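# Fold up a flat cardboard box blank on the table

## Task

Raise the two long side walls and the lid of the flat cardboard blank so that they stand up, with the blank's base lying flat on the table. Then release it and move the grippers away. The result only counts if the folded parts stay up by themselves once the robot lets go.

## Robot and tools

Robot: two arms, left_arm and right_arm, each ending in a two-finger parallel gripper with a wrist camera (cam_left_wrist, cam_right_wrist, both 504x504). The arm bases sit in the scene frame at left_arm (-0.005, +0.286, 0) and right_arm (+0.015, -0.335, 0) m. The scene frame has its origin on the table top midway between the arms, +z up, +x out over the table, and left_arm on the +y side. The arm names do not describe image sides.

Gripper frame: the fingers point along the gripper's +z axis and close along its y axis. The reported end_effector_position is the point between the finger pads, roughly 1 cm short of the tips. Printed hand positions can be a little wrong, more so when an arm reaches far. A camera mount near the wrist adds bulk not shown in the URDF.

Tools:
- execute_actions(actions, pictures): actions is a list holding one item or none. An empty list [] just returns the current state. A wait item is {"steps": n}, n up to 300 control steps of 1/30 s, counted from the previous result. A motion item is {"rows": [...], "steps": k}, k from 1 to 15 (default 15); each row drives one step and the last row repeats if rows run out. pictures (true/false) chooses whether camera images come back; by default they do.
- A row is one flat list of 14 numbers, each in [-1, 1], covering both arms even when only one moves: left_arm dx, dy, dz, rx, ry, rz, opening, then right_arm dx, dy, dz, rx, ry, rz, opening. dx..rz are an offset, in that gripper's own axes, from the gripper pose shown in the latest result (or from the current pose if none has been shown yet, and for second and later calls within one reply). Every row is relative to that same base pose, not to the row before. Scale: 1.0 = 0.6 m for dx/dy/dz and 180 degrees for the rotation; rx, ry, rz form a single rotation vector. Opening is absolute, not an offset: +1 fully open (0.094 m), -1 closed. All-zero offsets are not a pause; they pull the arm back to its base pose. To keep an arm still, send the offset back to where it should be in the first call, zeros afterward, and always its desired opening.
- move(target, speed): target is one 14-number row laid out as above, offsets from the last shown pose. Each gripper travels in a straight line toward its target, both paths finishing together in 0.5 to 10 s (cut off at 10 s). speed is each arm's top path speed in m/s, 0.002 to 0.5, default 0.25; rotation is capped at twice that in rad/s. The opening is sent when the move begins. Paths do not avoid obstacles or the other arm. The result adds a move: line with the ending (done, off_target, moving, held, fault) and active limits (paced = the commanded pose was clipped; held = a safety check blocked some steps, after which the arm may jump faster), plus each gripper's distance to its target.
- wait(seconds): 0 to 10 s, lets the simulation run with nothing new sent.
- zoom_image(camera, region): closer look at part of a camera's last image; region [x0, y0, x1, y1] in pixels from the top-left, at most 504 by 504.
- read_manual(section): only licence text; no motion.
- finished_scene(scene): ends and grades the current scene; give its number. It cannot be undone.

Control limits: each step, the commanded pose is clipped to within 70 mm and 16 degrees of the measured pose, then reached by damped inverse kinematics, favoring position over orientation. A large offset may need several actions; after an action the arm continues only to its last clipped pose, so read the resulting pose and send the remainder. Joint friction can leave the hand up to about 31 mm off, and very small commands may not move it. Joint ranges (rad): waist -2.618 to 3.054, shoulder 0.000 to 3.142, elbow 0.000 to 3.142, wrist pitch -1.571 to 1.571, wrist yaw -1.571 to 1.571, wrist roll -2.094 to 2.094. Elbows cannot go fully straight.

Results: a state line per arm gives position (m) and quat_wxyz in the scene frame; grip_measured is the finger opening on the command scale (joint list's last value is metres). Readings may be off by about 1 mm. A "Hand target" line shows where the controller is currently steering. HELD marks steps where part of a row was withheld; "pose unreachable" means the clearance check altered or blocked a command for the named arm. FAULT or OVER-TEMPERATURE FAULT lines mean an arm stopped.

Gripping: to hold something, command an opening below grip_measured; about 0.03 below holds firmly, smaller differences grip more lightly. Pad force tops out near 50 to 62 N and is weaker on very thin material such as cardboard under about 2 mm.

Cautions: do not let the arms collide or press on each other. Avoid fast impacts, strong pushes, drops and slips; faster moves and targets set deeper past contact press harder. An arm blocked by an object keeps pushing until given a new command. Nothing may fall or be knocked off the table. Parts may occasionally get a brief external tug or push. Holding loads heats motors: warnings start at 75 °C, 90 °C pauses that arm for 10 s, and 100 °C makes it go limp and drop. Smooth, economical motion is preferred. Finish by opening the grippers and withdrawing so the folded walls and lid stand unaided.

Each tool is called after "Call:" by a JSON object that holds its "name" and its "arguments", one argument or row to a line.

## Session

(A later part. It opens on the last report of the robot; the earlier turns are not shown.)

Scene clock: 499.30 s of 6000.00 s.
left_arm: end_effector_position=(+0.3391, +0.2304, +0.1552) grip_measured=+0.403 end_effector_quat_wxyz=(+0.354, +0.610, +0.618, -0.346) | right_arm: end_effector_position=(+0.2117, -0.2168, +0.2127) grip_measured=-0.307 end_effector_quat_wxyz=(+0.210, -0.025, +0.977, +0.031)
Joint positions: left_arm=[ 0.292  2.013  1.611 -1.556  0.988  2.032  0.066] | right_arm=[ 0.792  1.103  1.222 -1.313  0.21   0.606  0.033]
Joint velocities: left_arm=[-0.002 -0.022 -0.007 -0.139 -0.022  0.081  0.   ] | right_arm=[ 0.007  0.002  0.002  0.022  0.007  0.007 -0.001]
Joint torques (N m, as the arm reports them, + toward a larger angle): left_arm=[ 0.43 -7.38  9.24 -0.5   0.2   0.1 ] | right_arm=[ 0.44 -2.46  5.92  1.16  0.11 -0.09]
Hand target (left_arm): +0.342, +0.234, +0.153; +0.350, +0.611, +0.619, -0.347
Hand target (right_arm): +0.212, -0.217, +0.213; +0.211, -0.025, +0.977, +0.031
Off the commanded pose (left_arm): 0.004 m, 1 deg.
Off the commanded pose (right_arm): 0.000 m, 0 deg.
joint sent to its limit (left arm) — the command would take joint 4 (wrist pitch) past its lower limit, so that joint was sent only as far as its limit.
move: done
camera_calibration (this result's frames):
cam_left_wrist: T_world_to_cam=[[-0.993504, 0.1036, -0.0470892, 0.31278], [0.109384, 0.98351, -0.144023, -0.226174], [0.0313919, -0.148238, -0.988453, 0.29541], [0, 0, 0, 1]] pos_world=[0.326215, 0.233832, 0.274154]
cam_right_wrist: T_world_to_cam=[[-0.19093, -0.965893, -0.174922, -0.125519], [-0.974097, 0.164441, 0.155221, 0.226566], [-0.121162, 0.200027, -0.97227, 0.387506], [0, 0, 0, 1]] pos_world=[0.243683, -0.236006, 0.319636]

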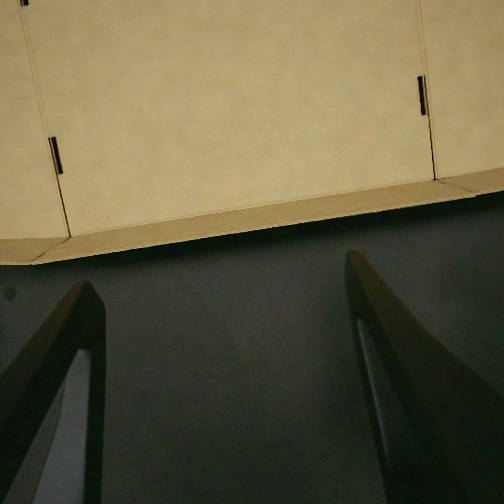

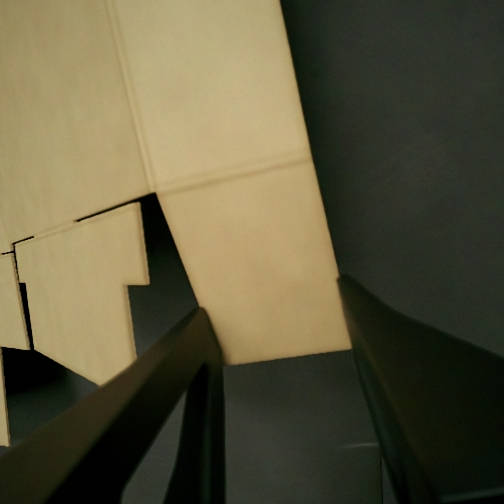

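Call:
{"name": "move", "arguments": {
  "target": [0.2,0,0.115,0,0,0,0.4,0,0,0,0,0,0,-0.32],
  "speed": 0.15
}}

Call:
{"name": "move", "arguments": {
  "target": [-0.025,0,0.075,0,0,0,0.4,-0.027,0.2,-0.025,0,0,0,-0.32],
  "speed": 0.07
}}

Call:
{"name": "move", "arguments": {
  "target": [0.015,0,0.01,0,0,0,0.4,-0.012,0.17,0.0,0,0,0,-0.32],
  "speed": 0.07
}}

Scene clock: 506.97 s of 6000.00 s.
left_arm: end_effector_position=(+0.3466, +0.2324, +0.0264) grip_measured=+0.403 end_effector_quat_wxyz=(+0.359, +0.616, +0.614, -0.339) | right_arm: end_effector_position=(+0.2116, -0.2169, +0.2126) grip_measured=-0.307 end_effector_quat_wxyz=(+0.210, -0.025, +0.977, +0.031)
Joint positions: left_arm=[ 0.292  2.215  1.381 -1.112  0.987  2.041  0.066] | right_arm=[ 0.792  1.103  1.222 -1.314  0.21   0.606  0.033]
Joint velocities: left_arm=[-0.007 -0.012 -0.002  0.066 -0.051 -0.066  0.001] | right_arm=[ 0.007  0.017 -0.002 -0.022  0.007 -0.022 -0.   ]
Joint torques (N m, as the arm reports them, + toward a larger angle): left_arm=[ 0.51 -8.4   4.   -0.22  0.3  -0.02] | right_arm=[ 0.43 -2.47  5.9   1.15  0.11 -0.09]
Hand target (left_arm): +0.341, +0.233, +0.017; +0.354, +0.610, +0.618, -0.346
Hand target (right_arm): +0.212, -0.217, +0.213; +0.210, -0.025, +0.977, +0.031
Off the commanded pose (left_arm): 0.012 m, 1 deg.
Off the commanded pose (right_arm): 0.000 m, 0 deg.
After step 90, 3.20 s passed at rest.
move: off_target (left_arm)
camera_calibration (this result's frames):
cam_left_wrist: T_world_to_cam=[[-0.991793, 0.108802, -0.0671516, 0.312653], [0.117225, 0.983491, -0.137854, -0.25043], [0.0510441, -0.144594, -0.988174, 0.160523], [0, 0, 0, 1]] pos_world=[0.33125, 0.235489, 0.145097]
cam_right_wrist: T_world_to_cam=[[-0.191032, -0.965978, -0.174337, -0.125784], [-0.974006, 0.164517, 0.15571, 0.22636], [-0.121731, 0.199551, -0.972297, 0.387469], [0, 0, 0, 1]] pos_world=[0.243614, -0.236064, 0.319559]

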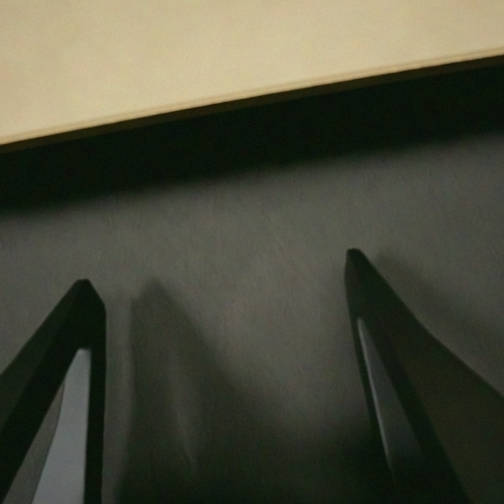

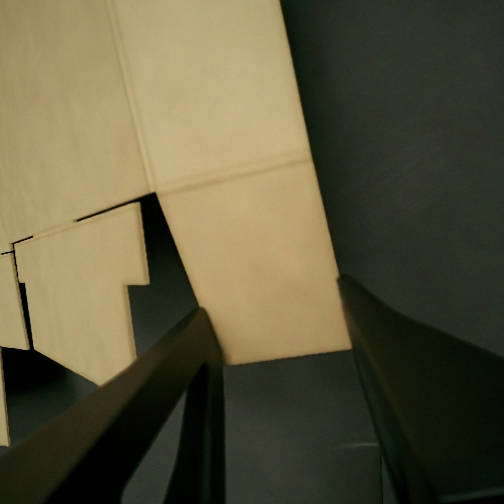

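Scene clock: 509.13 s of 6000.00 s.
left_arm: end_effector_position=(+0.3523, +0.1915, +0.0171) grip_measured=+0.403 end_effector_quat_wxyz=(+0.359, +0.612, +0.617, -0.341) | right_arm: end_effector_position=(+0.2091, -0.1072, +0.2347) grip_measured=-0.307 end_effector_quat_wxyz=(+0.207, -0.027, +0.978, +0.018)
Joint positions: left_arm=[ 0.178  2.179  1.288 -0.876  1.024  1.822  0.066] | right_arm=[ 1.15   1.482  1.594 -1.426  0.334  0.957  0.033]
Joint velocities: left_arm=[-0.002  0.002 -0.012 -0.037  0.051  0.007 -0.001] | right_arm=[-0.002  0.007  0.002 -0.037 -0.007 -0.037  0.001]
Joint torques (N m, as the arm reports them, + toward a larger angle): left_arm=[ -0.9  -10.65   3.39   0.15   0.33  -0.05] | right_arm=[ 1.23 -5.07  7.31  1.09  0.17 -0.05]
Hand target (left_arm): +0.347, +0.186, +0.016; +0.359, +0.616, +0.613, -0.341
Hand target (right_arm): +0.211, -0.097, +0.239; +0.213, -0.025, +0.976, +0.031
Off the commanded pose (left_arm): 0.007 m, 1 deg.
Off the commanded pose (right_arm): 0.011 m, 2 deg.
move: off_target (right_arm)
camera_calibration (this result's frames):
cam_left_wrist: T_world_to_cam=[[-0.99316, 0.099434, -0.0612109, 0.324326], [0.107278, 0.984018, -0.142124, -0.208686], [0.0461007, -0.147718, -0.987954, 0.147435], [0, 0, 0, 1]] pos_world=[0.337698, 0.194881, 0.135852]
cam_right_wrist: T_world_to_cam=[[-0.193852, -0.96981, -0.147952, -0.0224025], [-0.972747, 0.170459, 0.157184, 0.20245], [-0.127218, 0.174391, -0.976424, 0.386133], [0, 0, 0, 1]] pos_world=[0.241713, -0.123574, 0.341893]

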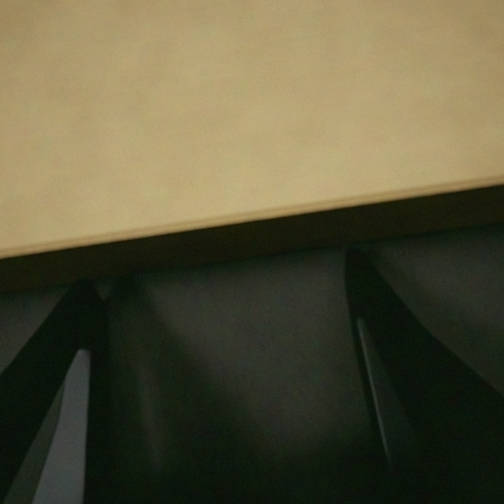

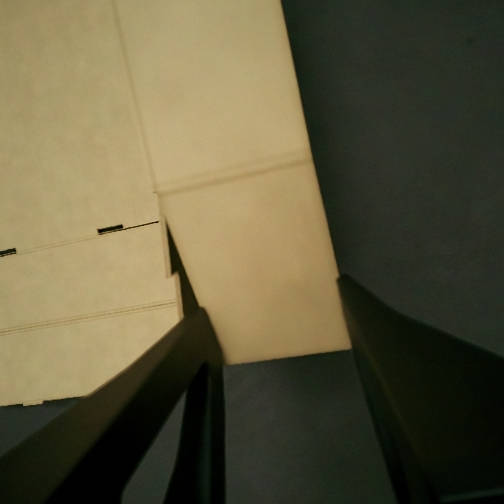

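Scene clock: 511.03 s of 6000.00 s.
left_arm: end_effector_position=(+0.3539, +0.1915, +0.0173) grip_measured=+0.403 end_effector_quat_wxyz=(+0.363, +0.612, +0.616, -0.339) | right_arm: end_effector_position=(+0.2077, -0.0167, +0.2366) grip_measured=-0.307 end_effector_quat_wxyz=(+0.202, -0.027, +0.979, +0.001)
Joint positions: left_arm=[ 0.178  2.179  1.288 -0.867  1.028  1.82   0.066] | right_arm=[ 1.29   1.862  2.034 -1.574  0.372  1.109  0.033]
Joint velocities: left_arm=[-0.007 -0.002 -0.007  0.022  0.007 -0.007 -0.001] | right_arm=[ 0.007 -0.007 -0.007  0.066 -0.037  0.007  0.001]
Joint torques (N m, as the arm reports them, + toward a larger angle): left_arm=[-0.02 -7.84  5.23  0.21  0.32  0.02] | right_arm=[ 1.23 -9.28  7.08  0.96  0.19 -0.01]
Hand target (left_arm): +0.352, +0.191, +0.007; +0.359, +0.612, +0.617, -0.341
Hand target (right_arm): +0.208, -0.005, +0.240; +0.208, -0.027, +0.978, +0.018
Off the commanded pose (left_arm): 0.011 m, 0 deg.
Off the commanded pose (right_arm): 0.012 m, 2 deg.
move: off_target (left_arm, right_arm)
camera_calibration (this result's frames):
cam_left_wrist: T_world_to_cam=[[-0.992788, 0.0978769, -0.0692248, 0.326172], [0.106992, 0.983876, -0.143319, -0.208591], [0.054081, -0.149692, -0.987252, 0.145114], [0, 0, 0, 1]] pos_world=[0.338289, 0.195026, 0.135948]
cam_right_wrist: T_world_to_cam=[[-0.201257, -0.973007, -0.11293, 0.0585415], [-0.970175, 0.182102, 0.160001, 0.184384], [-0.135117, 0.141763, -0.980636, 0.374088], [0, 0, 0, 1]] pos_world=[0.241212, -0.0296471, 0.343953]

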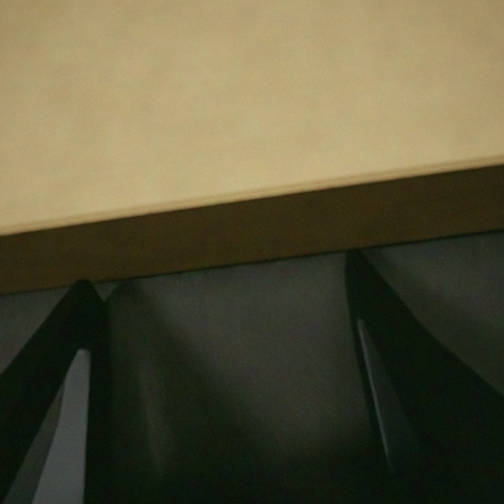

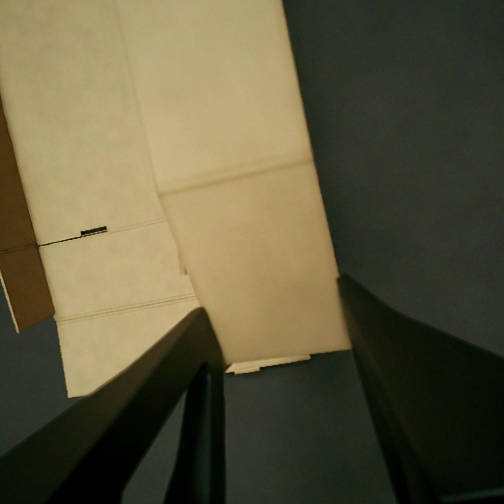

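Call:
{"name": "move", "arguments": {
  "target": [0.015,0,0.01,0,0,0,0.4,0.015,0.135,0.05,-0.04,0,0,-0.32],
  "speed": 0.06
}}

Call:
{"name": "move", "arguments": {
  "target": [0.015,0,0.01,0,0,0,0.4,0.022,0.085,0.05,-0.03,0,0,-0.32],
  "speed": 0.06
}}

Scene clock: 518.13 s of 6000.00 s.
left_arm: end_effector_position=(+0.3545, +0.1914, +0.0175) grip_measured=+0.403 end_effector_quat_wxyz=(+0.364, +0.612, +0.616, -0.338) | right_arm: end_effector_position=(+0.2086, +0.0428, +0.2053) grip_measured=-0.307 end_effector_quat_wxyz=(+0.204, -0.035, +0.978, +0.030)
Joint positions: left_arm=[ 0.178  2.179  1.288 -0.864  1.03   1.818  0.066] | right_arm=[ 1.335  2.007  2.098 -1.449  0.358  1.13   0.033]
Joint velocities: left_arm=[-0.007 -0.002  0.002  0.037 -0.007 -0.007  0.   ] | right_arm=[-0.017 -0.012  0.002  0.051 -0.022  0.022 -0.001]
Joint torques (N m, as the arm reports them, + toward a larger angle): left_arm=[-0.02 -7.83  5.28  0.31  0.32 -0.05] | right_arm=[  1.28 -10.57   7.23   1.28  -0.18  -0.12]
Hand target (left_arm): +0.354, +0.191, +0.007; +0.363, +0.612, +0.616, -0.339
Hand target (right_arm): +0.205, +0.063, +0.205; +0.199, -0.040, +0.977, +0.062
Off the commanded pose (left_arm): 0.011 m, 0 deg.
Off the commanded pose (right_arm): 0.021 m, 4 deg.
After step 90, 2.30 s passed at rest.
move: off_target (left_arm, right_arm)
camera_calibration (this result's frames):
cam_left_wrist: T_world_to_cam=[[-0.992746, 0.0964716, -0.0717469, 0.327162], [0.10604, 0.983823, -0.14439, -0.208207], [0.0566567, -0.150951, -0.986916, 0.144548], [0, 0, 0, 1]] pos_world=[0.338678, 0.195096, 0.136066]
cam_right_wrist: T_world_to_cam=[[-0.173792, -0.970587, -0.166608, 0.118306], [-0.975073, 0.1459, 0.167168, 0.180532], [-0.137943, 0.191507, -0.971749, 0.3317], [0, 0, 0, 1]] pos_world=[0.242348, 0.024964, 0.311861]

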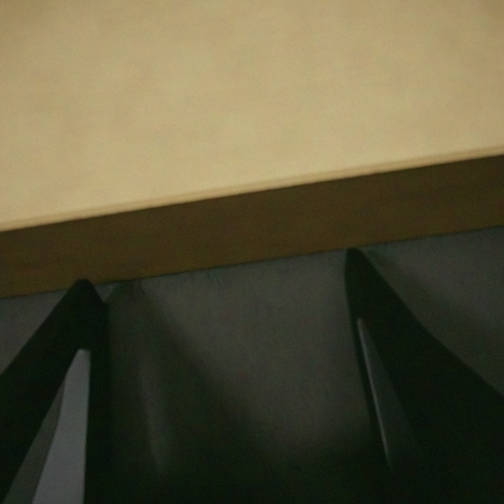

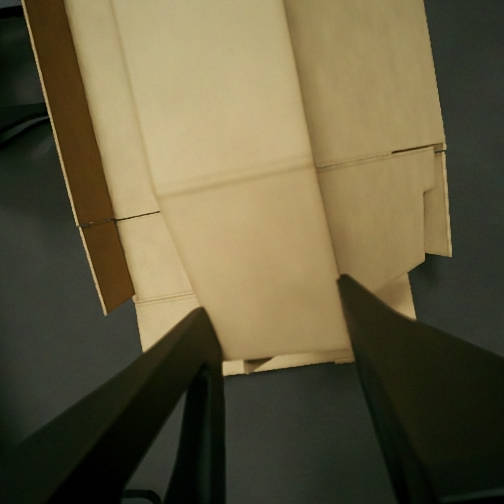

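Scene clock: 519.57 s of 6000.00 s.
left_arm: end_effector_position=(+0.3560, +0.1913, +0.0178) grip_measured=+0.403 end_effector_quat_wxyz=(+0.368, +0.613, +0.614, -0.336) | right_arm: end_effector_position=(+0.2078, +0.0881, +0.1817) grip_measured=-0.318 end_effector_quat_wxyz=(+0.207, -0.039, +0.975, +0.074)
Joint positions: left_arm=[ 0.178  2.179  1.288 -0.855  1.034  1.818  0.066] | right_arm=[ 1.361  2.081  2.098 -1.296  0.338  1.135  0.032]
Joint velocities: left_arm=[-0.002 -0.007 -0.017 -0.022 -0.007 -0.022  0.   ] | right_arm=[-0.007  0.002 -0.007  0.022 -0.007 -0.022  0.001]
Joint torques (N m, as the arm reports them, + toward a larger angle): left_arm=[-0.02 -7.85  5.29  0.27  0.32 -0.04] | right_arm=[  1.13 -12.06   5.84   1.1    0.09  -0.07]
Hand target (left_arm): +0.355, +0.191, +0.007; +0.364, +0.612, +0.615, -0.338
Hand target (right_arm): +0.203, +0.095, +0.175; +0.201, -0.044, +0.976, +0.076
Off the commanded pose (left_arm): 0.011 m, 1 deg.
Off the commanded pose (right_arm): 0.010 m, 1 deg.
move: off_target (left_arm)
camera_calibration (this result's frames):
cam_left_wrist: T_world_to_cam=[[-0.992181, 0.0954147, -0.080449, 0.328816], [0.106417, 0.983556, -0.14592, -0.208258], [0.0652032, -0.15334, -0.98602, 0.142151], [0, 0, 0, 1]] pos_world=[0.339138, 0.195257, 0.136227]
cam_right_wrist: T_world_to_cam=[[-0.147453, -0.957571, -0.247619, 0.166315], [-0.97922, 0.106092, 0.172838, 0.180418], [-0.139234, 0.267959, -0.953316, 0.290176], [0, 0, 0, 1]] pos_world=[0.241595, 0.0623617, 0.286629]

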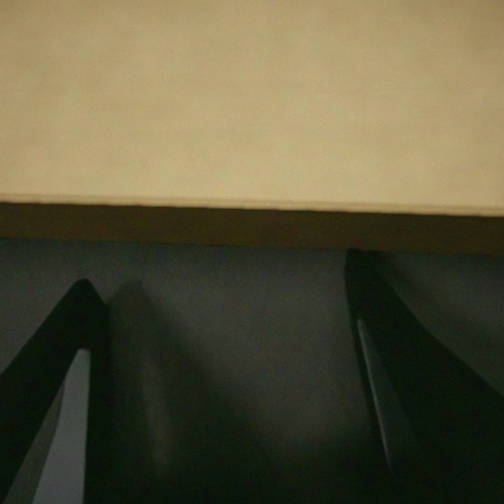

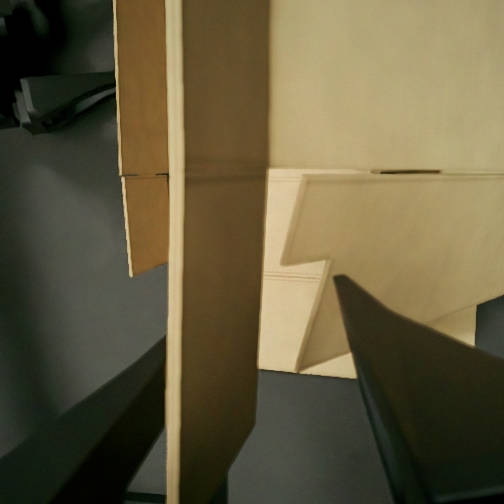

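Call:
{"name": "move", "arguments": {
  "target": [0.015,0,0.01,0,0,0,0.4,0,0.015,0.01,0,0,0,-0.98],
  "speed": 0.04
}}

Scene clock: 523.63 s of 6000.00 s.
left_arm: end_effector_position=(+0.3573, +0.1912, +0.0181) grip_measured=+0.403 end_effector_quat_wxyz=(+0.371, +0.613, +0.612, -0.334) | right_arm: end_effector_position=(+0.2094, +0.0935, +0.1776) grip_measured=-0.978 end_effector_quat_wxyz=(+0.206, -0.040, +0.975, +0.072)
Joint positions: left_arm=[ 0.178  2.179  1.288 -0.848  1.037  1.818  0.066] | right_arm=[ 1.361  2.11   2.126 -1.299  0.337  1.135  0.001]
Joint velocities: left_arm=[ 0.002 -0.017 -0.012  0.007  0.007  0.037 -0.001] | right_arm=[-0.007  0.012  0.007  0.037 -0.007  0.007 -0.   ]
Joint torques (N m, as the arm reports them, + toward a larger angle): left_arm=[-0.02 -7.83  5.34  0.24  0.33 -0.05] | right_arm=[  0.79 -12.42   7.23   0.96   0.2   -0.04]
Hand target (left_arm): +0.356, +0.191, +0.007; +0.367, +0.613, +0.614, -0.336
Hand target (right_arm): +0.209, +0.098, +0.177; +0.207, -0.039, +0.975, +0.074
Off the commanded pose (left_arm): 0.011 m, 0 deg.
Off the commanded pose (right_arm): 0.004 m, 0 deg.
After step 90, 0.30 s passed at rest.
move: off_target (left_arm)
camera_calibration (this result's frames):
cam_left_wrist: T_world_to_cam=[[-0.99159, 0.0946405, -0.0882729, 0.330191], [0.106964, 0.983287, -0.14733, -0.208357], [0.0728542, -0.155533, -0.98514, 0.140015], [0, 0, 0, 1]] pos_world=[0.3395, 0.195402, 0.136384]
cam_right_wrist: T_world_to_cam=[[-0.147715, -0.958455, -0.244018, 0.170185], [-0.978973, 0.106598, 0.173924, 0.181857], [-0.140686, 0.264578, -0.954047, 0.285798], [0, 0, 0, 1]] pos_world=[0.243379, 0.068113, 0.282564]

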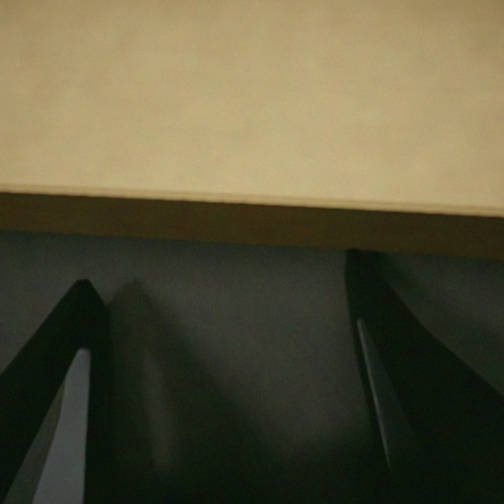

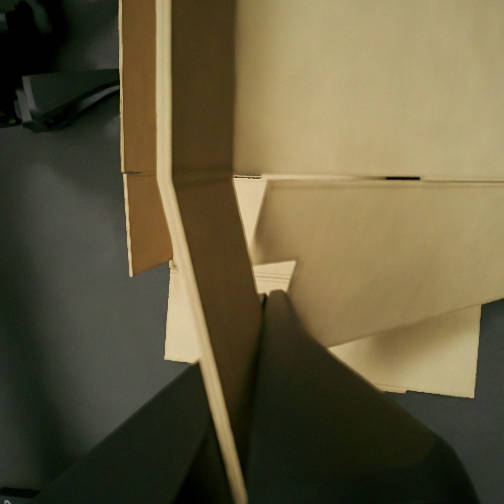

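Call:
{"name": "move", "arguments": {
  "target": [0.015,0,0.01,0,0,0,0.4,-0.035,-0.16,-0.13,0,0,0,-0.98],
  "speed": 0.08
}}

Call:
{"name": "move", "arguments": {
  "target": [0.015,0,0.01,0,0,0,0.4,0.02,-0.19,0.0,-0.1,0,0,-0.98],
  "speed": 0.08
}}

Call:
{"name": "move", "arguments": {
  "target": [0,0,0,0,0,0,0.4,0,0,0,0,0,0,0.6]
}}

Scene clock: 551.20 s of 6000.00 s.
left_arm: end_effector_position=(+0.3588, +0.1910, +0.0184) grip_measured=+0.403 end_effector_quat_wxyz=(+0.374, +0.614, +0.610, -0.332) | right_arm: end_effector_position=(+0.2117, -0.0047, +0.2471) grip_measured=-0.978 end_effector_quat_wxyz=(+0.211, -0.034, +0.974, +0.080)
Joint positions: left_arm=[ 0.178  2.179  1.288 -0.84   1.041  1.818  0.066] | right_arm=[ 1.267  1.76   1.921 -1.396  0.313  1.049  0.001]
Joint velocities: left_arm=[-0.007 -0.012 -0.012 -0.037  0.037  0.081 -0.001] | right_arm=[ 0.002  0.007 -0.012  0.051  0.007 -0.051 -0.   ]
Joint torques (N m, as the arm reports them, + toward a larger angle): left_arm=[-0.03 -7.83  5.37  0.31  0.33 -0.05] | right_arm=[ -0.12 -11.12   4.49   0.93   0.08  -0.23]
Hand target (left_arm): +0.358, +0.191, +0.008; +0.371, +0.613, +0.612, -0.334
Hand target (right_arm): +0.210, -0.012, +0.245; +0.205, -0.039, +0.975, +0.071
Off the commanded pose (left_arm): 0.011 m, 1 deg.
Off the commanded pose (right_arm): 0.009 m, 1 deg.
After step 90, 22.67 s passed at rest.
move: off_target (left_arm)
camera_calibration (this result's frames):
cam_left_wrist: T_world_to_cam=[[-0.990827, 0.0937929, -0.0972872, 0.331734], [0.107662, 0.982987, -0.14881, -0.208515], [0.0816747, -0.157919, -0.984068, 0.137494], [0, 0, 0, 1]] pos_world=[0.339911, 0.195566, 0.136548]
cam_right_wrist: T_world_to_cam=[[-0.154088, -0.952399, -0.263045, 0.0994443], [-0.979536, 0.112357, 0.16699, 0.184337], [-0.129486, 0.283393, -0.950222, 0.375178], [0, 0, 0, 1]] pos_world=[0.244468, -0.0323234, 0.351878]

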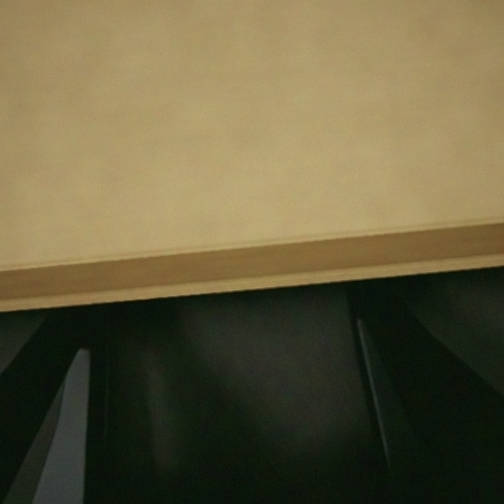

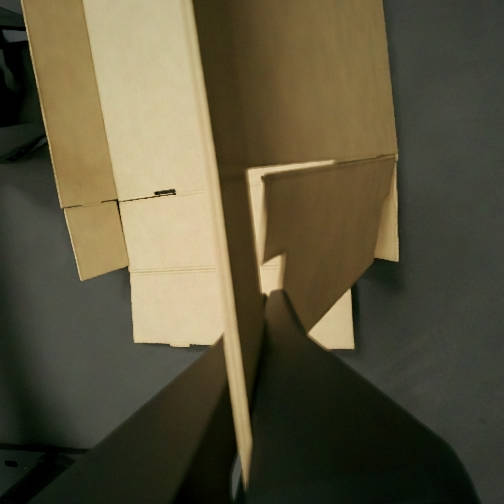

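Scene clock: 553.67 s of 6000.00 s.
left_arm: end_effector_position=(+0.3605, +0.1909, +0.0188) grip_measured=+0.403 end_effector_quat_wxyz=(+0.378, +0.615, +0.608, -0.330) | right_arm: end_effector_position=(+0.2137, -0.1149, +0.2255) grip_measured=-0.978 end_effector_quat_wxyz=(+0.191, -0.061, +0.953, +0.227)
Joint positions: left_arm=[ 0.178  2.179  1.288 -0.83   1.045  1.818  0.066] | right_arm=[ 0.882  1.165  1.215 -1.022 -0.084  0.684  0.001]
Joint velocities: left_arm=[-0.012 -0.012 -0.007  0.037 -0.022  0.066 -0.   ] | right_arm=[-0.002 -0.007 -0.007 -0.051 -0.11   0.007  0.   ]
Joint torques (N m, as the arm reports them, + toward a larger angle): left_arm=[-0.05 -7.83  5.43  0.3   0.33 -0.06] | right_arm=[-0.28 -5.5   5.15  1.64 -0.03 -0.25]
Hand target (left_arm): +0.359, +0.190, +0.008; +0.374, +0.614, +0.610, -0.332
Hand target (right_arm): +0.214, -0.118, +0.225; +0.198, -0.065, +0.951, +0.231
Off the commanded pose (left_arm): 0.011 m, 1 deg.
Off the commanded pose (right_arm): 0.003 m, 2 deg.
move: off_target (left_arm)
camera_calibration (this result's frames):
cam_left_wrist: T_world_to_cam=[[-0.989817, 0.0927853, -0.107946, 0.333521], [0.108537, 0.982615, -0.150622, -0.208707], [0.0920943, -0.160804, -0.98268, 0.134518], [0, 0, 0, 1]] pos_world=[0.340389, 0.195764, 0.136755]
cam_right_wrist: T_world_to_cam=[[-0.0576013, -0.856142, -0.51352, 0.0360302], [-0.975943, -0.0600539, 0.209593, 0.172101], [-0.210281, 0.513239, -0.832087, 0.403193], [0, 0, 0, 1]] pos_world=[0.254819, -0.165752, 0.317923]

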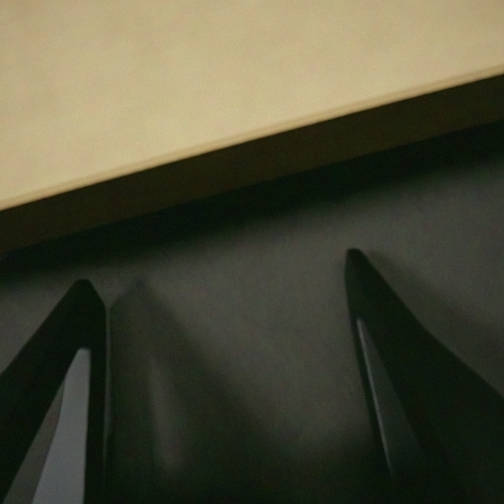

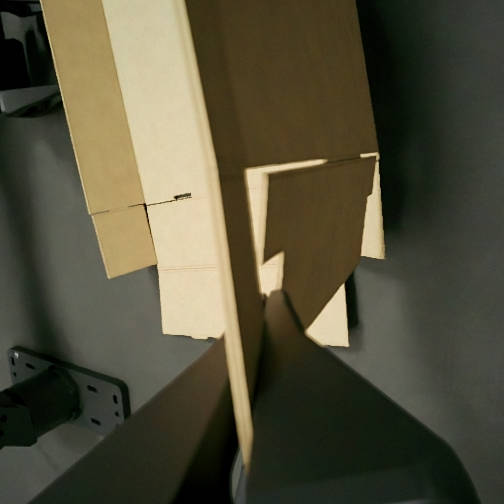

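Scene clock: 554.17 s of 6000.00 s.
left_arm: end_effector_position=(+0.3605, +0.1909, +0.0189) grip_measured=+0.403 end_effector_quat_wxyz=(+0.379, +0.615, +0.608, -0.330) | right_arm: end_effector_position=(+0.2136, -0.1149, +0.2254) grip_measured=+0.598 end_effector_quat_wxyz=(+0.191, -0.061, +0.953, +0.227)
Joint positions: left_arm=[ 0.178  2.179  1.288 -0.83   1.046  1.818  0.066] | right_arm=[ 0.882  1.165  1.215 -1.023 -0.084  0.684  0.075]
Joint velocities: left_arm=[-0.007 -0.002  0.012 -0.022  0.022  0.037  0.   ] | right_arm=[-0.007 -0.017 -0.002  0.066 -0.066 -0.022 -0.001]
Joint torques (N m, as the arm reports them, + toward a larger angle): left_arm=[ 0.1  -9.62  6.14  0.07  0.36 -0.03] | right_arm=[ 0.55 -3.66  6.4   1.51 -0.08 -0.11]
Hand target (left_arm): +0.360, +0.191, +0.019; +0.378, +0.615, +0.608, -0.330
Hand target (right_arm): +0.214, -0.115, +0.225; +0.191, -0.061, +0.953, +0.227
Off the commanded pose (left_arm): 0.000 m, 0 deg.
Off the commanded pose (right_arm): 0.000 m, 0 deg.
move: done
camera_calibration (this result's frames):
cam_left_wrist: T_world_to_cam=[[-0.989817, 0.0926886, -0.108037, 0.333563], [0.108489, 0.982565, -0.150982, -0.208636], [0.0921587, -0.161165, -0.982615, 0.134612], [0, 0, 0, 1]] pos_world=[0.340396, 0.195776, 0.136808]
cam_right_wrist: T_world_to_cam=[[-0.0577396, -0.856281, -0.513273, 0.0359111], [-0.975886, -0.0599972, 0.209872, 0.171987], [-0.210505, 0.513014, -0.832169, 0.403207], [0, 0, 0, 1]] pos_world=[0.25479, -0.165782, 0.317873]

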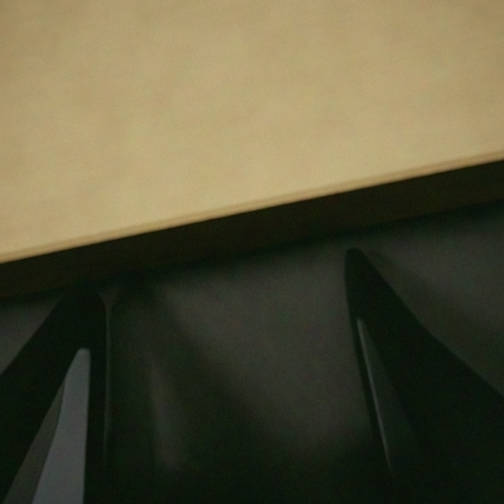

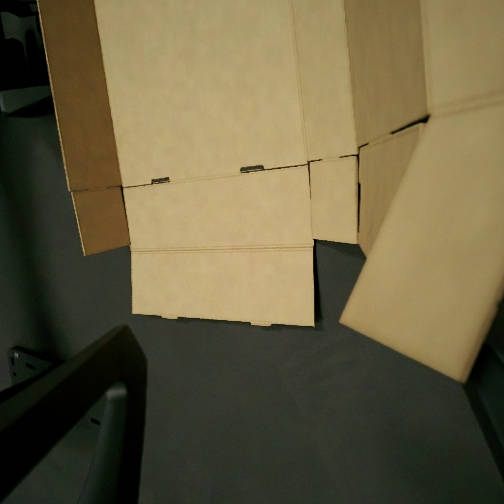

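Call:
{"name": "move", "arguments": {
  "target": [0,0,0,0,0,0,0.4,0.02,-0.16,0,0,0,0,0.6],
  "speed": 0.05
}}

Scene clock: 558.40 s of 6000.00 s.
left_arm: end_effector_position=(+0.3605, +0.1909, +0.0189) grip_measured=+0.403 end_effector_quat_wxyz=(+0.379, +0.615, +0.608, -0.330) | right_arm: end_effector_position=(+0.2266, -0.1989, +0.1822) grip_measured=+0.598 end_effector_quat_wxyz=(+0.186, -0.059, +0.955, +0.225)
Joint positions: left_arm=[ 0.178  2.179  1.288 -0.83   1.046  1.818  0.066] | right_arm=[ 0.454  1.021  0.984 -1.022 -0.312  0.317  0.075]
Joint velocities: left_arm=[-0.007  0.007  0.007  0.007 -0.051 -0.007 -0.   ] | right_arm=[ 0.017 -0.012  0.022 -0.037  0.022 -0.051  0.001]
Joint torques (N m, as the arm reports them, + toward a larger angle): left_arm=[ 0.08 -9.62  6.15  0.07  0.37 -0.03] | right_arm=[-0.16 -4.08  5.08  1.4  -0.35 -0.15]
Hand target (left_arm): +0.360, +0.191, +0.019; +0.379, +0.615, +0.608, -0.330
Hand target (right_arm): +0.224, -0.201, +0.181; +0.188, -0.061, +0.953, +0.228
Off the commanded pose (left_arm): 0.000 m, 0 deg.
Off the commanded pose (right_arm): 0.005 m, 1 deg.
move: done
camera_calibration (this result's frames):
cam_left_wrist: T_world_to_cam=[[-0.989817, 0.0926886, -0.108037, 0.333563], [0.108489, 0.982565, -0.150982, -0.208636], [0.0921587, -0.161165, -0.982615, 0.134612], [0, 0, 0, 1]] pos_world=[0.340396, 0.195776, 0.136808]
cam_right_wrist: T_world_to_cam=[[-0.0660161, -0.85894, -0.507803, -0.0570734], [-0.973683, -0.0558021, 0.220971, 0.186999], [-0.218137, 0.509027, -0.832651, 0.414065], [0, 0, 0, 1]] pos_world=[0.268632, -0.249358, 0.274469]

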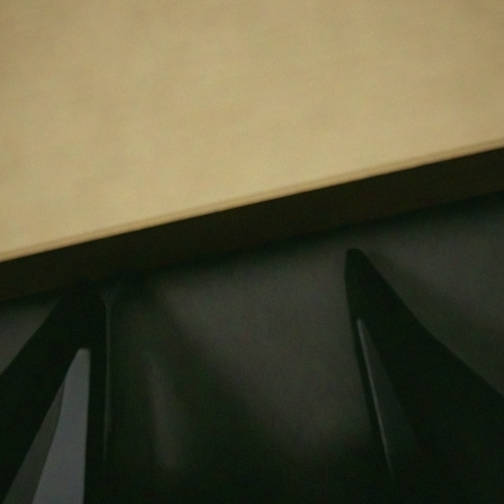

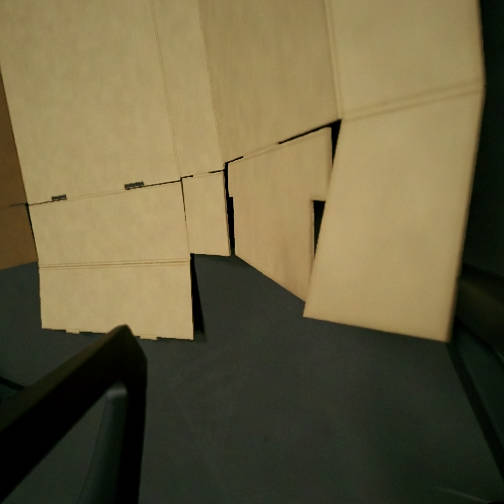

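Call:
{"name": "move", "arguments": {
  "target": [0,0,0,0,0,0,0.4,0.05,-0.13,0.06,0,0,0,0.6],
  "speed": 0.05
}}

Scene clock: 563.33 s of 6000.00 s.
left_arm: end_effector_position=(+0.3605, +0.1909, +0.0189) grip_measured=+0.403 end_effector_quat_wxyz=(+0.379, +0.615, +0.608, -0.330) | right_arm: end_effector_position=(+0.2279, -0.2522, +0.1114) grip_measured=+0.598 end_effector_quat_wxyz=(+0.180, -0.058, +0.956, +0.223)
Joint positions: left_arm=[ 0.178  2.179  1.288 -0.83   1.046  1.818  0.066] | right_arm=[ 0.129  1.005  0.715 -0.9   -0.451  0.001  0.075]
Joint velocities: left_arm=[-0.012 -0.017  0.012  0.022  0.081 -0.051 -0.001] | right_arm=[ 0.002 -0.012 -0.007  0.037  0.022 -0.154  0.   ]
Joint torques (N m, as the arm reports them, + toward a larger angle): left_arm=[ 0.08 -9.6   6.14  0.07  0.37 -0.03] | right_arm=[-0.21 -2.73  5.28  1.31 -0.42 -0.21]
Hand target (left_arm): +0.360, +0.191, +0.019; +0.379, +0.615, +0.608, -0.330
Hand target (right_arm): +0.227, -0.253, +0.109; +0.184, -0.059, +0.955, +0.226
Off the commanded pose (left_arm): 0.000 m, 0 deg.
Off the commanded pose (right_arm): 0.003 m, 1 deg.
move: done
camera_calibration (this result's frames):
cam_left_wrist: T_world_to_cam=[[-0.989817, 0.0926886, -0.108037, 0.333563], [0.108489, 0.982565, -0.150982, -0.208636], [0.0921587, -0.161165, -0.982615, 0.134612], [0, 0, 0, 1]] pos_world=[0.340396, 0.195776, 0.136808]
cam_right_wrist: T_world_to_cam=[[-0.0720084, -0.861265, -0.503027, -0.138492], [-0.971153, -0.0544041, 0.232169, 0.199456], [-0.227326, 0.505235, -0.832503, 0.383661], [0, 0, 0, 1]] pos_world=[0.270946, -0.302266, 0.203426]

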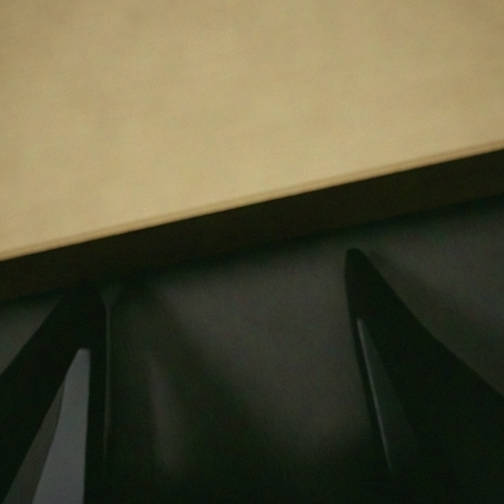

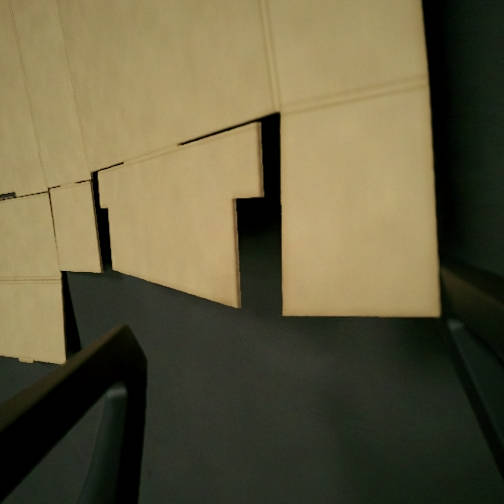

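Call:
{"name": "move", "arguments": {
  "target": [0,0,0,0,0,0,0.4,0,-0.067,-0.117,0,0,0,0.6],
  "speed": 0.12
}}

Call:
{"name": "move", "arguments": {
  "target": [0,0,0,0,0,0,0.4,-0.09,-0.152,0.2,-0.148,-0.115,-0.334,-1],
  "speed": 0.3
}}

Scene clock: 570.73 s of 6000.00 s.
left_arm: end_effector_position=(+0.3605, +0.1909, +0.0189) grip_measured=+0.403 end_effector_quat_wxyz=(+0.379, +0.615, +0.608, -0.330) | right_arm: end_effector_position=(+0.2100, -0.3178, +0.1495) grip_measured=+0.598 end_effector_quat_wxyz=(+0.179, -0.059, +0.957, +0.222)
Joint positions: left_arm=[ 0.178  2.179  1.288 -0.83   1.046  1.818  0.066] | right_arm=[-0.309  1.063  0.912 -1.285 -0.564 -0.489  0.075]
Joint velocities: left_arm=[ 0.007  0.007  0.002 -0.066 -0.007 -0.037  0.001] | right_arm=[-0.012  0.007 -0.007  0.022 -0.007 -0.081 -0.001]
Joint torques (N m, as the arm reports them, + toward a larger angle): left_arm=[ 0.08 -9.63  6.15  0.07  0.37 -0.03] | right_arm=[-0.15 -0.36  7.53  0.54 -0.5  -0.16]
Hand target (left_arm): +0.360, +0.191, +0.019; +0.379, +0.615, +0.608, -0.330
Hand target (right_arm): +0.213, -0.320, +0.153; +0.179, -0.058, +0.956, +0.225
Off the commanded pose (left_arm): 0.000 m, 0 deg.
Off the commanded pose (right_arm): 0.006 m, 0 deg.
After step 90, 3.10 s passed at rest.
move: done
camera_calibration (this result's frames):
cam_left_wrist: T_world_to_cam=[[-0.989817, 0.0926886, -0.108037, 0.333563], [0.108489, 0.982565, -0.150982, -0.208636], [0.0921587, -0.161165, -0.982615, 0.134612], [0, 0, 0, 1]] pos_world=[0.340396, 0.195776, 0.136808]
cam_right_wrist: T_world_to_cam=[[-0.0713906, -0.862135, -0.501624, -0.177725], [-0.970222, -0.0566782, 0.235493, 0.168187], [-0.231458, 0.503499, -0.832416, 0.444742], [0, 0, 0, 1]] pos_world=[0.25343, -0.367617, 0.241452]

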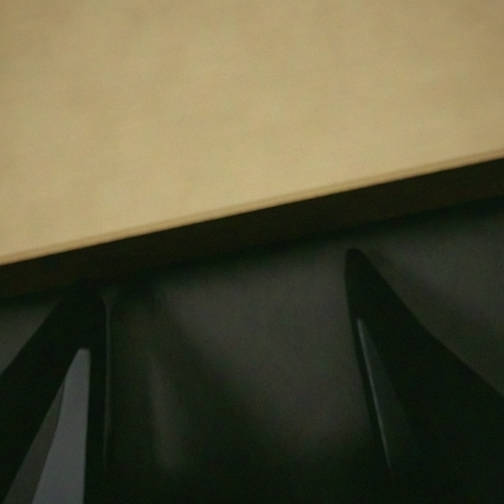

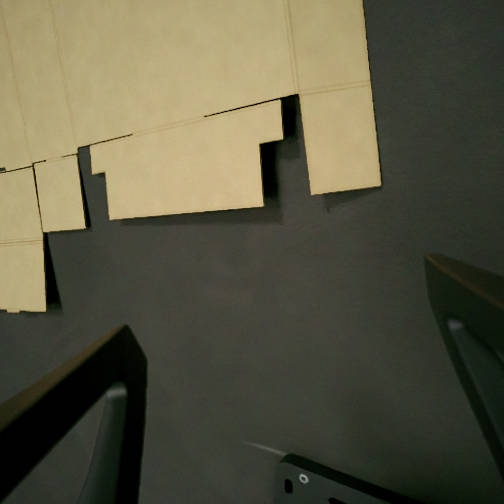

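Scene clock: 573.30 s of 6000.00 s.
left_arm: end_effector_position=(+0.3605, +0.1909, +0.0189) grip_measured=+0.403 end_effector_quat_wxyz=(+0.379, +0.615, +0.608, -0.330) | right_arm: end_effector_position=(+0.3139, -0.3416, +0.0308) grip_measured=-0.994 end_effector_quat_wxyz=(+0.397, -0.517, +0.689, +0.315)
Joint positions: left_arm=[ 0.178  2.179  1.288 -0.83   1.046  1.818  0.066] | right_arm=[-0.434  2.059  1.102 -1.064 -1.001 -2.066  0.   ]
Joint velocities: left_arm=[ 0.002  0.007 -0.002 -0.066 -0.037 -0.007 -0.   ] | right_arm=[ 0.002 -0.012  0.002  0.022  0.007 -0.022 -0.001]
Joint torques (N m, as the arm reports them, + toward a larger angle): left_arm=[ 0.07 -9.61  6.14  0.07  0.36 -0.03] | right_arm=[ 0.98 -9.41  5.26 -0.5  -0.63 -0.13]
Hand target (left_arm): +0.360, +0.191, +0.019; +0.379, +0.615, +0.608, -0.330
Hand target (right_arm): +0.318, -0.341, +0.032; +0.401, -0.522, +0.684, +0.315
Off the commanded pose (left_arm): 0.000 m, 0 deg.
Off the commanded pose (right_arm): 0.003 m, 2 deg.
joint sent to its limit (right arm) — the command would take joint 6 (wrist roll) past its lower limit, so that joint was sent only as far as its limit.
move: done
camera_calibration (this result's frames):
cam_left_wrist: T_world_to_cam=[[-0.989817, 0.0926886, -0.108037, 0.333563], [0.108489, 0.982565, -0.150982, -0.208636], [0.0921587, -0.161165, -0.982615, 0.134612], [0, 0, 0, 1]] pos_world=[0.340396, 0.195776, 0.136808]
cam_right_wrist: T_world_to_cam=[[0.886052, -0.37506, -0.272474, -0.391585], [-0.461981, -0.763225, -0.451731, -0.0840524], [-0.0385325, 0.526135, -0.849527, 0.329674], [0, 0, 0, 1]] pos_world=[0.320837, -0.384472, 0.135401]

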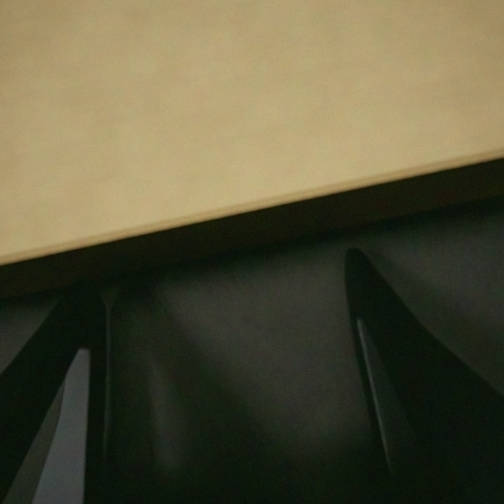

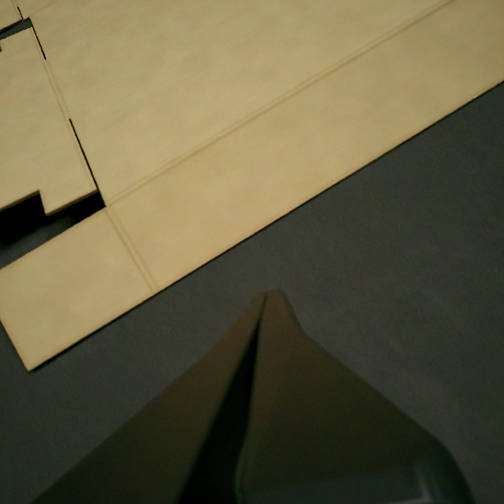

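Call:
{"name": "execute_actions", "arguments": {
  "actions": []
}}

Scene clock: 597.50 s of 6000.00 s.
left_arm: end_effector_position=(+0.3605, +0.1909, +0.0189) grip_measured=+0.403 end_effector_quat_wxyz=(+0.379, +0.615, +0.608, -0.330) | right_arm: end_effector_position=(+0.3136, -0.3413, +0.0311) grip_measured=-0.994 end_effector_quat_wxyz=(+0.398, -0.518, +0.688, +0.315)
Joint positions: left_arm=[ 0.178  2.179  1.288 -0.83   1.046  1.818  0.066] | right_arm=[-0.434  2.059  1.102 -1.067 -1.001 -2.071  0.   ]
Joint velocities: left_arm=[-0.017 -0.012  0.002 -0.051  0.007 -0.095  0.   ] | right_arm=[-0.012  0.002 -0.027  0.007 -0.022 -0.051 -0.   ]
Joint torques (N m, as the arm reports them, + toward a larger angle): left_arm=[ 0.07 -9.62  6.15  0.07  0.37 -0.03] | right_arm=[ 0.94 -9.46  5.26 -0.5  -0.64 -0.17]
Hand target (left_arm): +0.360, +0.191, +0.019; +0.379, +0.615, +0.608, -0.330
Hand target (right_arm): +0.318, -0.341, +0.032; +0.401, -0.522, +0.684, +0.315
Off the commanded pose (left_arm): 0.000 m, 0 deg.
Off the commanded pose (right_arm): 0.003 m, 1 deg.
Steps of this call (steps 1 to 90: nothing new was sent; then 21.20 s passed at rest). Readings (end_effector_position):
1: left_arm (+0.3605, +0.1909, +0.0189) | right_arm (+0.3139, -0.3416, +0.0309)
2: left_arm (+0.3605, +0.1909, +0.0189) | right_arm (+0.3138, -0.3415, +0.0309)
4: left_arm (+0.3605, +0.1909, +0.0189) | right_arm (+0.3137, -0.3414, +0.0310)
8: left_arm (+0.3605, +0.1909, +0.0189) | right_arm (+0.3136, -0.3414, +0.0311)
90: the state above
camera_calibration (this result's frames):
cam_left_wrist: T_world_to_cam=[[-0.989817, 0.0926886, -0.108037, 0.333563], [0.108489, 0.982565, -0.150982, -0.208636], [0.0921587, -0.161165, -0.982615, 0.134612], [0, 0, 0, 1]] pos_world=[0.340396, 0.195776, 0.136808]
cam_right_wrist: T_world_to_cam=[[0.887361, -0.372872, -0.271213, -0.390805], [-0.459486, -0.763923, -0.453093, -0.0848822], [-0.0382397, 0.526676, -0.849206, 0.329843], [0, 0, 0, 1]] pos_world=[0.320396, -0.384284, 0.135653]

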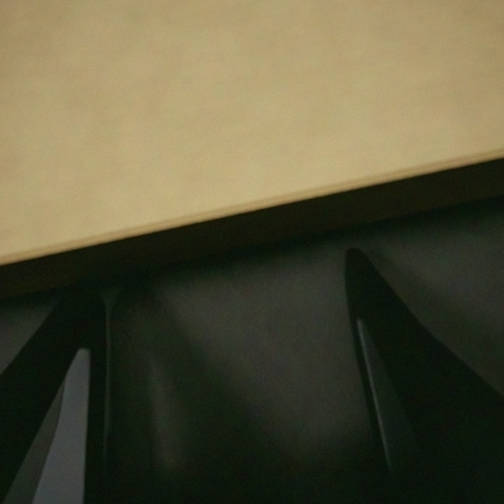

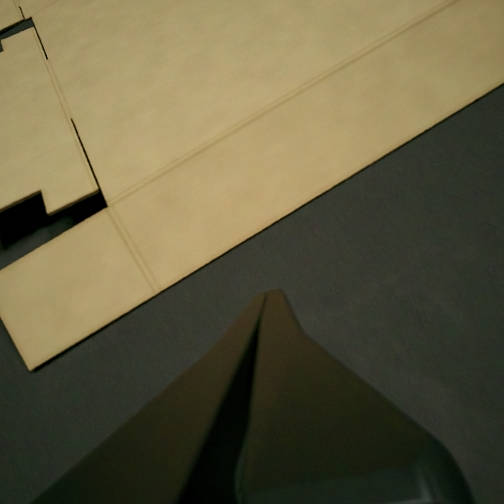

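Call:
{"name": "move", "arguments": {
  "target": [0,0,0,0,0,0,0.4,0.051,0,0.027,0,0,0,-1],
  "speed": 0.1
}}

Call:
{"name": "move", "arguments": {
  "target": [0,0,0,0,0,0,0.4,-0.045,0,0.125,0,0,0,-1],
  "speed": 0.04
}}

Scene clock: 602.37 s of 6000.00 s.
left_arm: end_effector_position=(+0.3605, +0.1909, +0.0189) grip_measured=+0.403 end_effector_quat_wxyz=(+0.379, +0.615, +0.608, -0.330) | right_arm: end_effector_position=(+0.3194, -0.3432, +0.0093) grip_measured=-0.994 end_effector_quat_wxyz=(+0.405, -0.516, +0.686, +0.314)
Joint positions: left_arm=[ 0.178  2.179  1.288 -0.83   1.046  1.818  0.066] | right_arm=[-0.434  2.132  1.102 -0.988 -1.016 -2.071  0.   ]
Joint velocities: left_arm=[-0.002 -0.022  0.002 -0.022  0.022  0.007  0.001] | right_arm=[-0.002  0.017 -0.012  0.051 -0.051  0.007 -0.001]
Joint torques (N m, as the arm reports them, + toward a larger angle): left_arm=[ 0.06 -9.61  6.15  0.07  0.36 -0.03] | right_arm=[ 0.36 -8.85  1.88 -0.05 -0.29 -0.13]
Hand target (left_arm): +0.360, +0.191, +0.019; +0.379, +0.615, +0.608, -0.330
Hand target (right_arm): +0.313, -0.342, -0.003; +0.398, -0.518, +0.688, +0.315
Off the commanded pose (left_arm): 0.000 m, 0 deg.
Off the commanded pose (right_arm): 0.015 m, 1 deg.
After step 90, 1.13 s passed at rest.
move: off_target (right_arm)
camera_calibration (this result's frames):
cam_left_wrist: T_world_to_cam=[[-0.989817, 0.0926886, -0.108037, 0.333563], [0.108489, 0.982565, -0.150982, -0.208636], [0.0921587, -0.161165, -0.982615, 0.134612], [0, 0, 0, 1]] pos_world=[0.340396, 0.195776, 0.136808]
cam_right_wrist: T_world_to_cam=[[0.888152, -0.376356, -0.263708, -0.40409], [-0.45889, -0.757056, -0.465066, -0.0911882], [-0.0246117, 0.534062, -0.845087, 0.310688], [0, 0, 0, 1]] pos_world=[0.324695, -0.387043, 0.113588]

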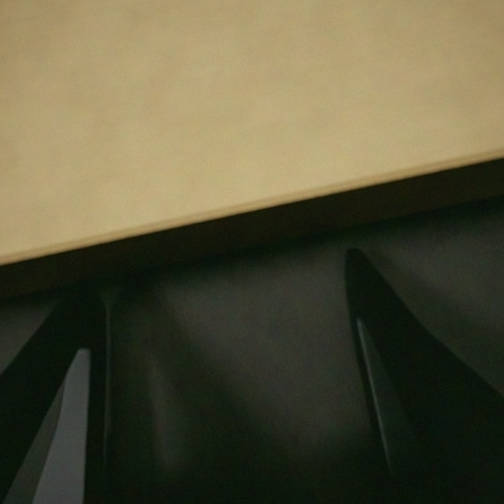

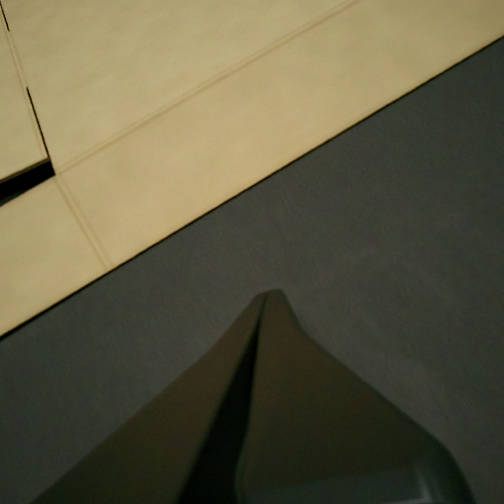

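Scene clock: 604.73 s of 6000.00 s.
left_arm: end_effector_position=(+0.3605, +0.1909, +0.0189) grip_measured=+0.403 end_effector_quat_wxyz=(+0.379, +0.615, +0.608, -0.330) | right_arm: end_effector_position=(+0.3491, -0.2727, +0.0082) grip_measured=-0.994 end_effector_quat_wxyz=(+0.425, -0.506, +0.680, +0.317)
Joint positions: left_arm=[ 0.178  2.179  1.288 -0.83   1.046  1.818  0.066] | right_arm=[-0.195  2.036  0.931 -0.464 -1.118 -1.569  0.   ]
Joint velocities: left_arm=[-0.002 -0.012  0.002  0.051 -0.125 -0.037 -0.   ] | right_arm=[-0.007 -0.002  0.002  0.037 -0.022  0.066 -0.001]
Joint torques (N m, as the arm reports them, + toward a larger angle): left_arm=[ 0.08 -9.61  6.15  0.07  0.37 -0.03] | right_arm=[  1.96 -10.54   1.87   0.56  -0.09  -0.01]
Hand target (left_arm): +0.360, +0.191, +0.019; +0.379, +0.615, +0.608, -0.330
Hand target (right_arm): +0.341, -0.268, -0.002; +0.405, -0.517, +0.687, +0.312
Off the commanded pose (left_arm): 0.000 m, 0 deg.
Off the commanded pose (right_arm): 0.015 m, 3 deg.
move: off_target (right_arm)
camera_calibration (this result's frames):
cam_left_wrist: T_world_to_cam=[[-0.989817, 0.0926886, -0.108037, 0.333563], [0.108489, 0.982565, -0.150982, -0.208636], [0.0921587, -0.161165, -0.982615, 0.134612], [0, 0, 0, 1]] pos_world=[0.340396, 0.195776, 0.136808]
cam_right_wrist: T_world_to_cam=[[0.887572, -0.381784, -0.257794, -0.405586], [-0.460655, -0.731018, -0.503398, -0.0167229], [0.00373766, 0.565556, -0.824702, 0.271397], [0, 0, 0, 1]] pos_world=[0.351268, -0.320561, 0.110846]

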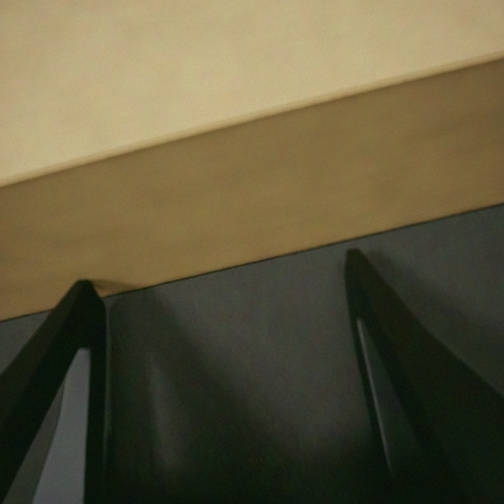

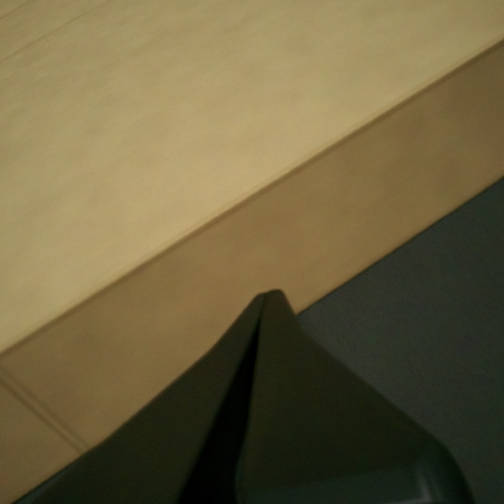

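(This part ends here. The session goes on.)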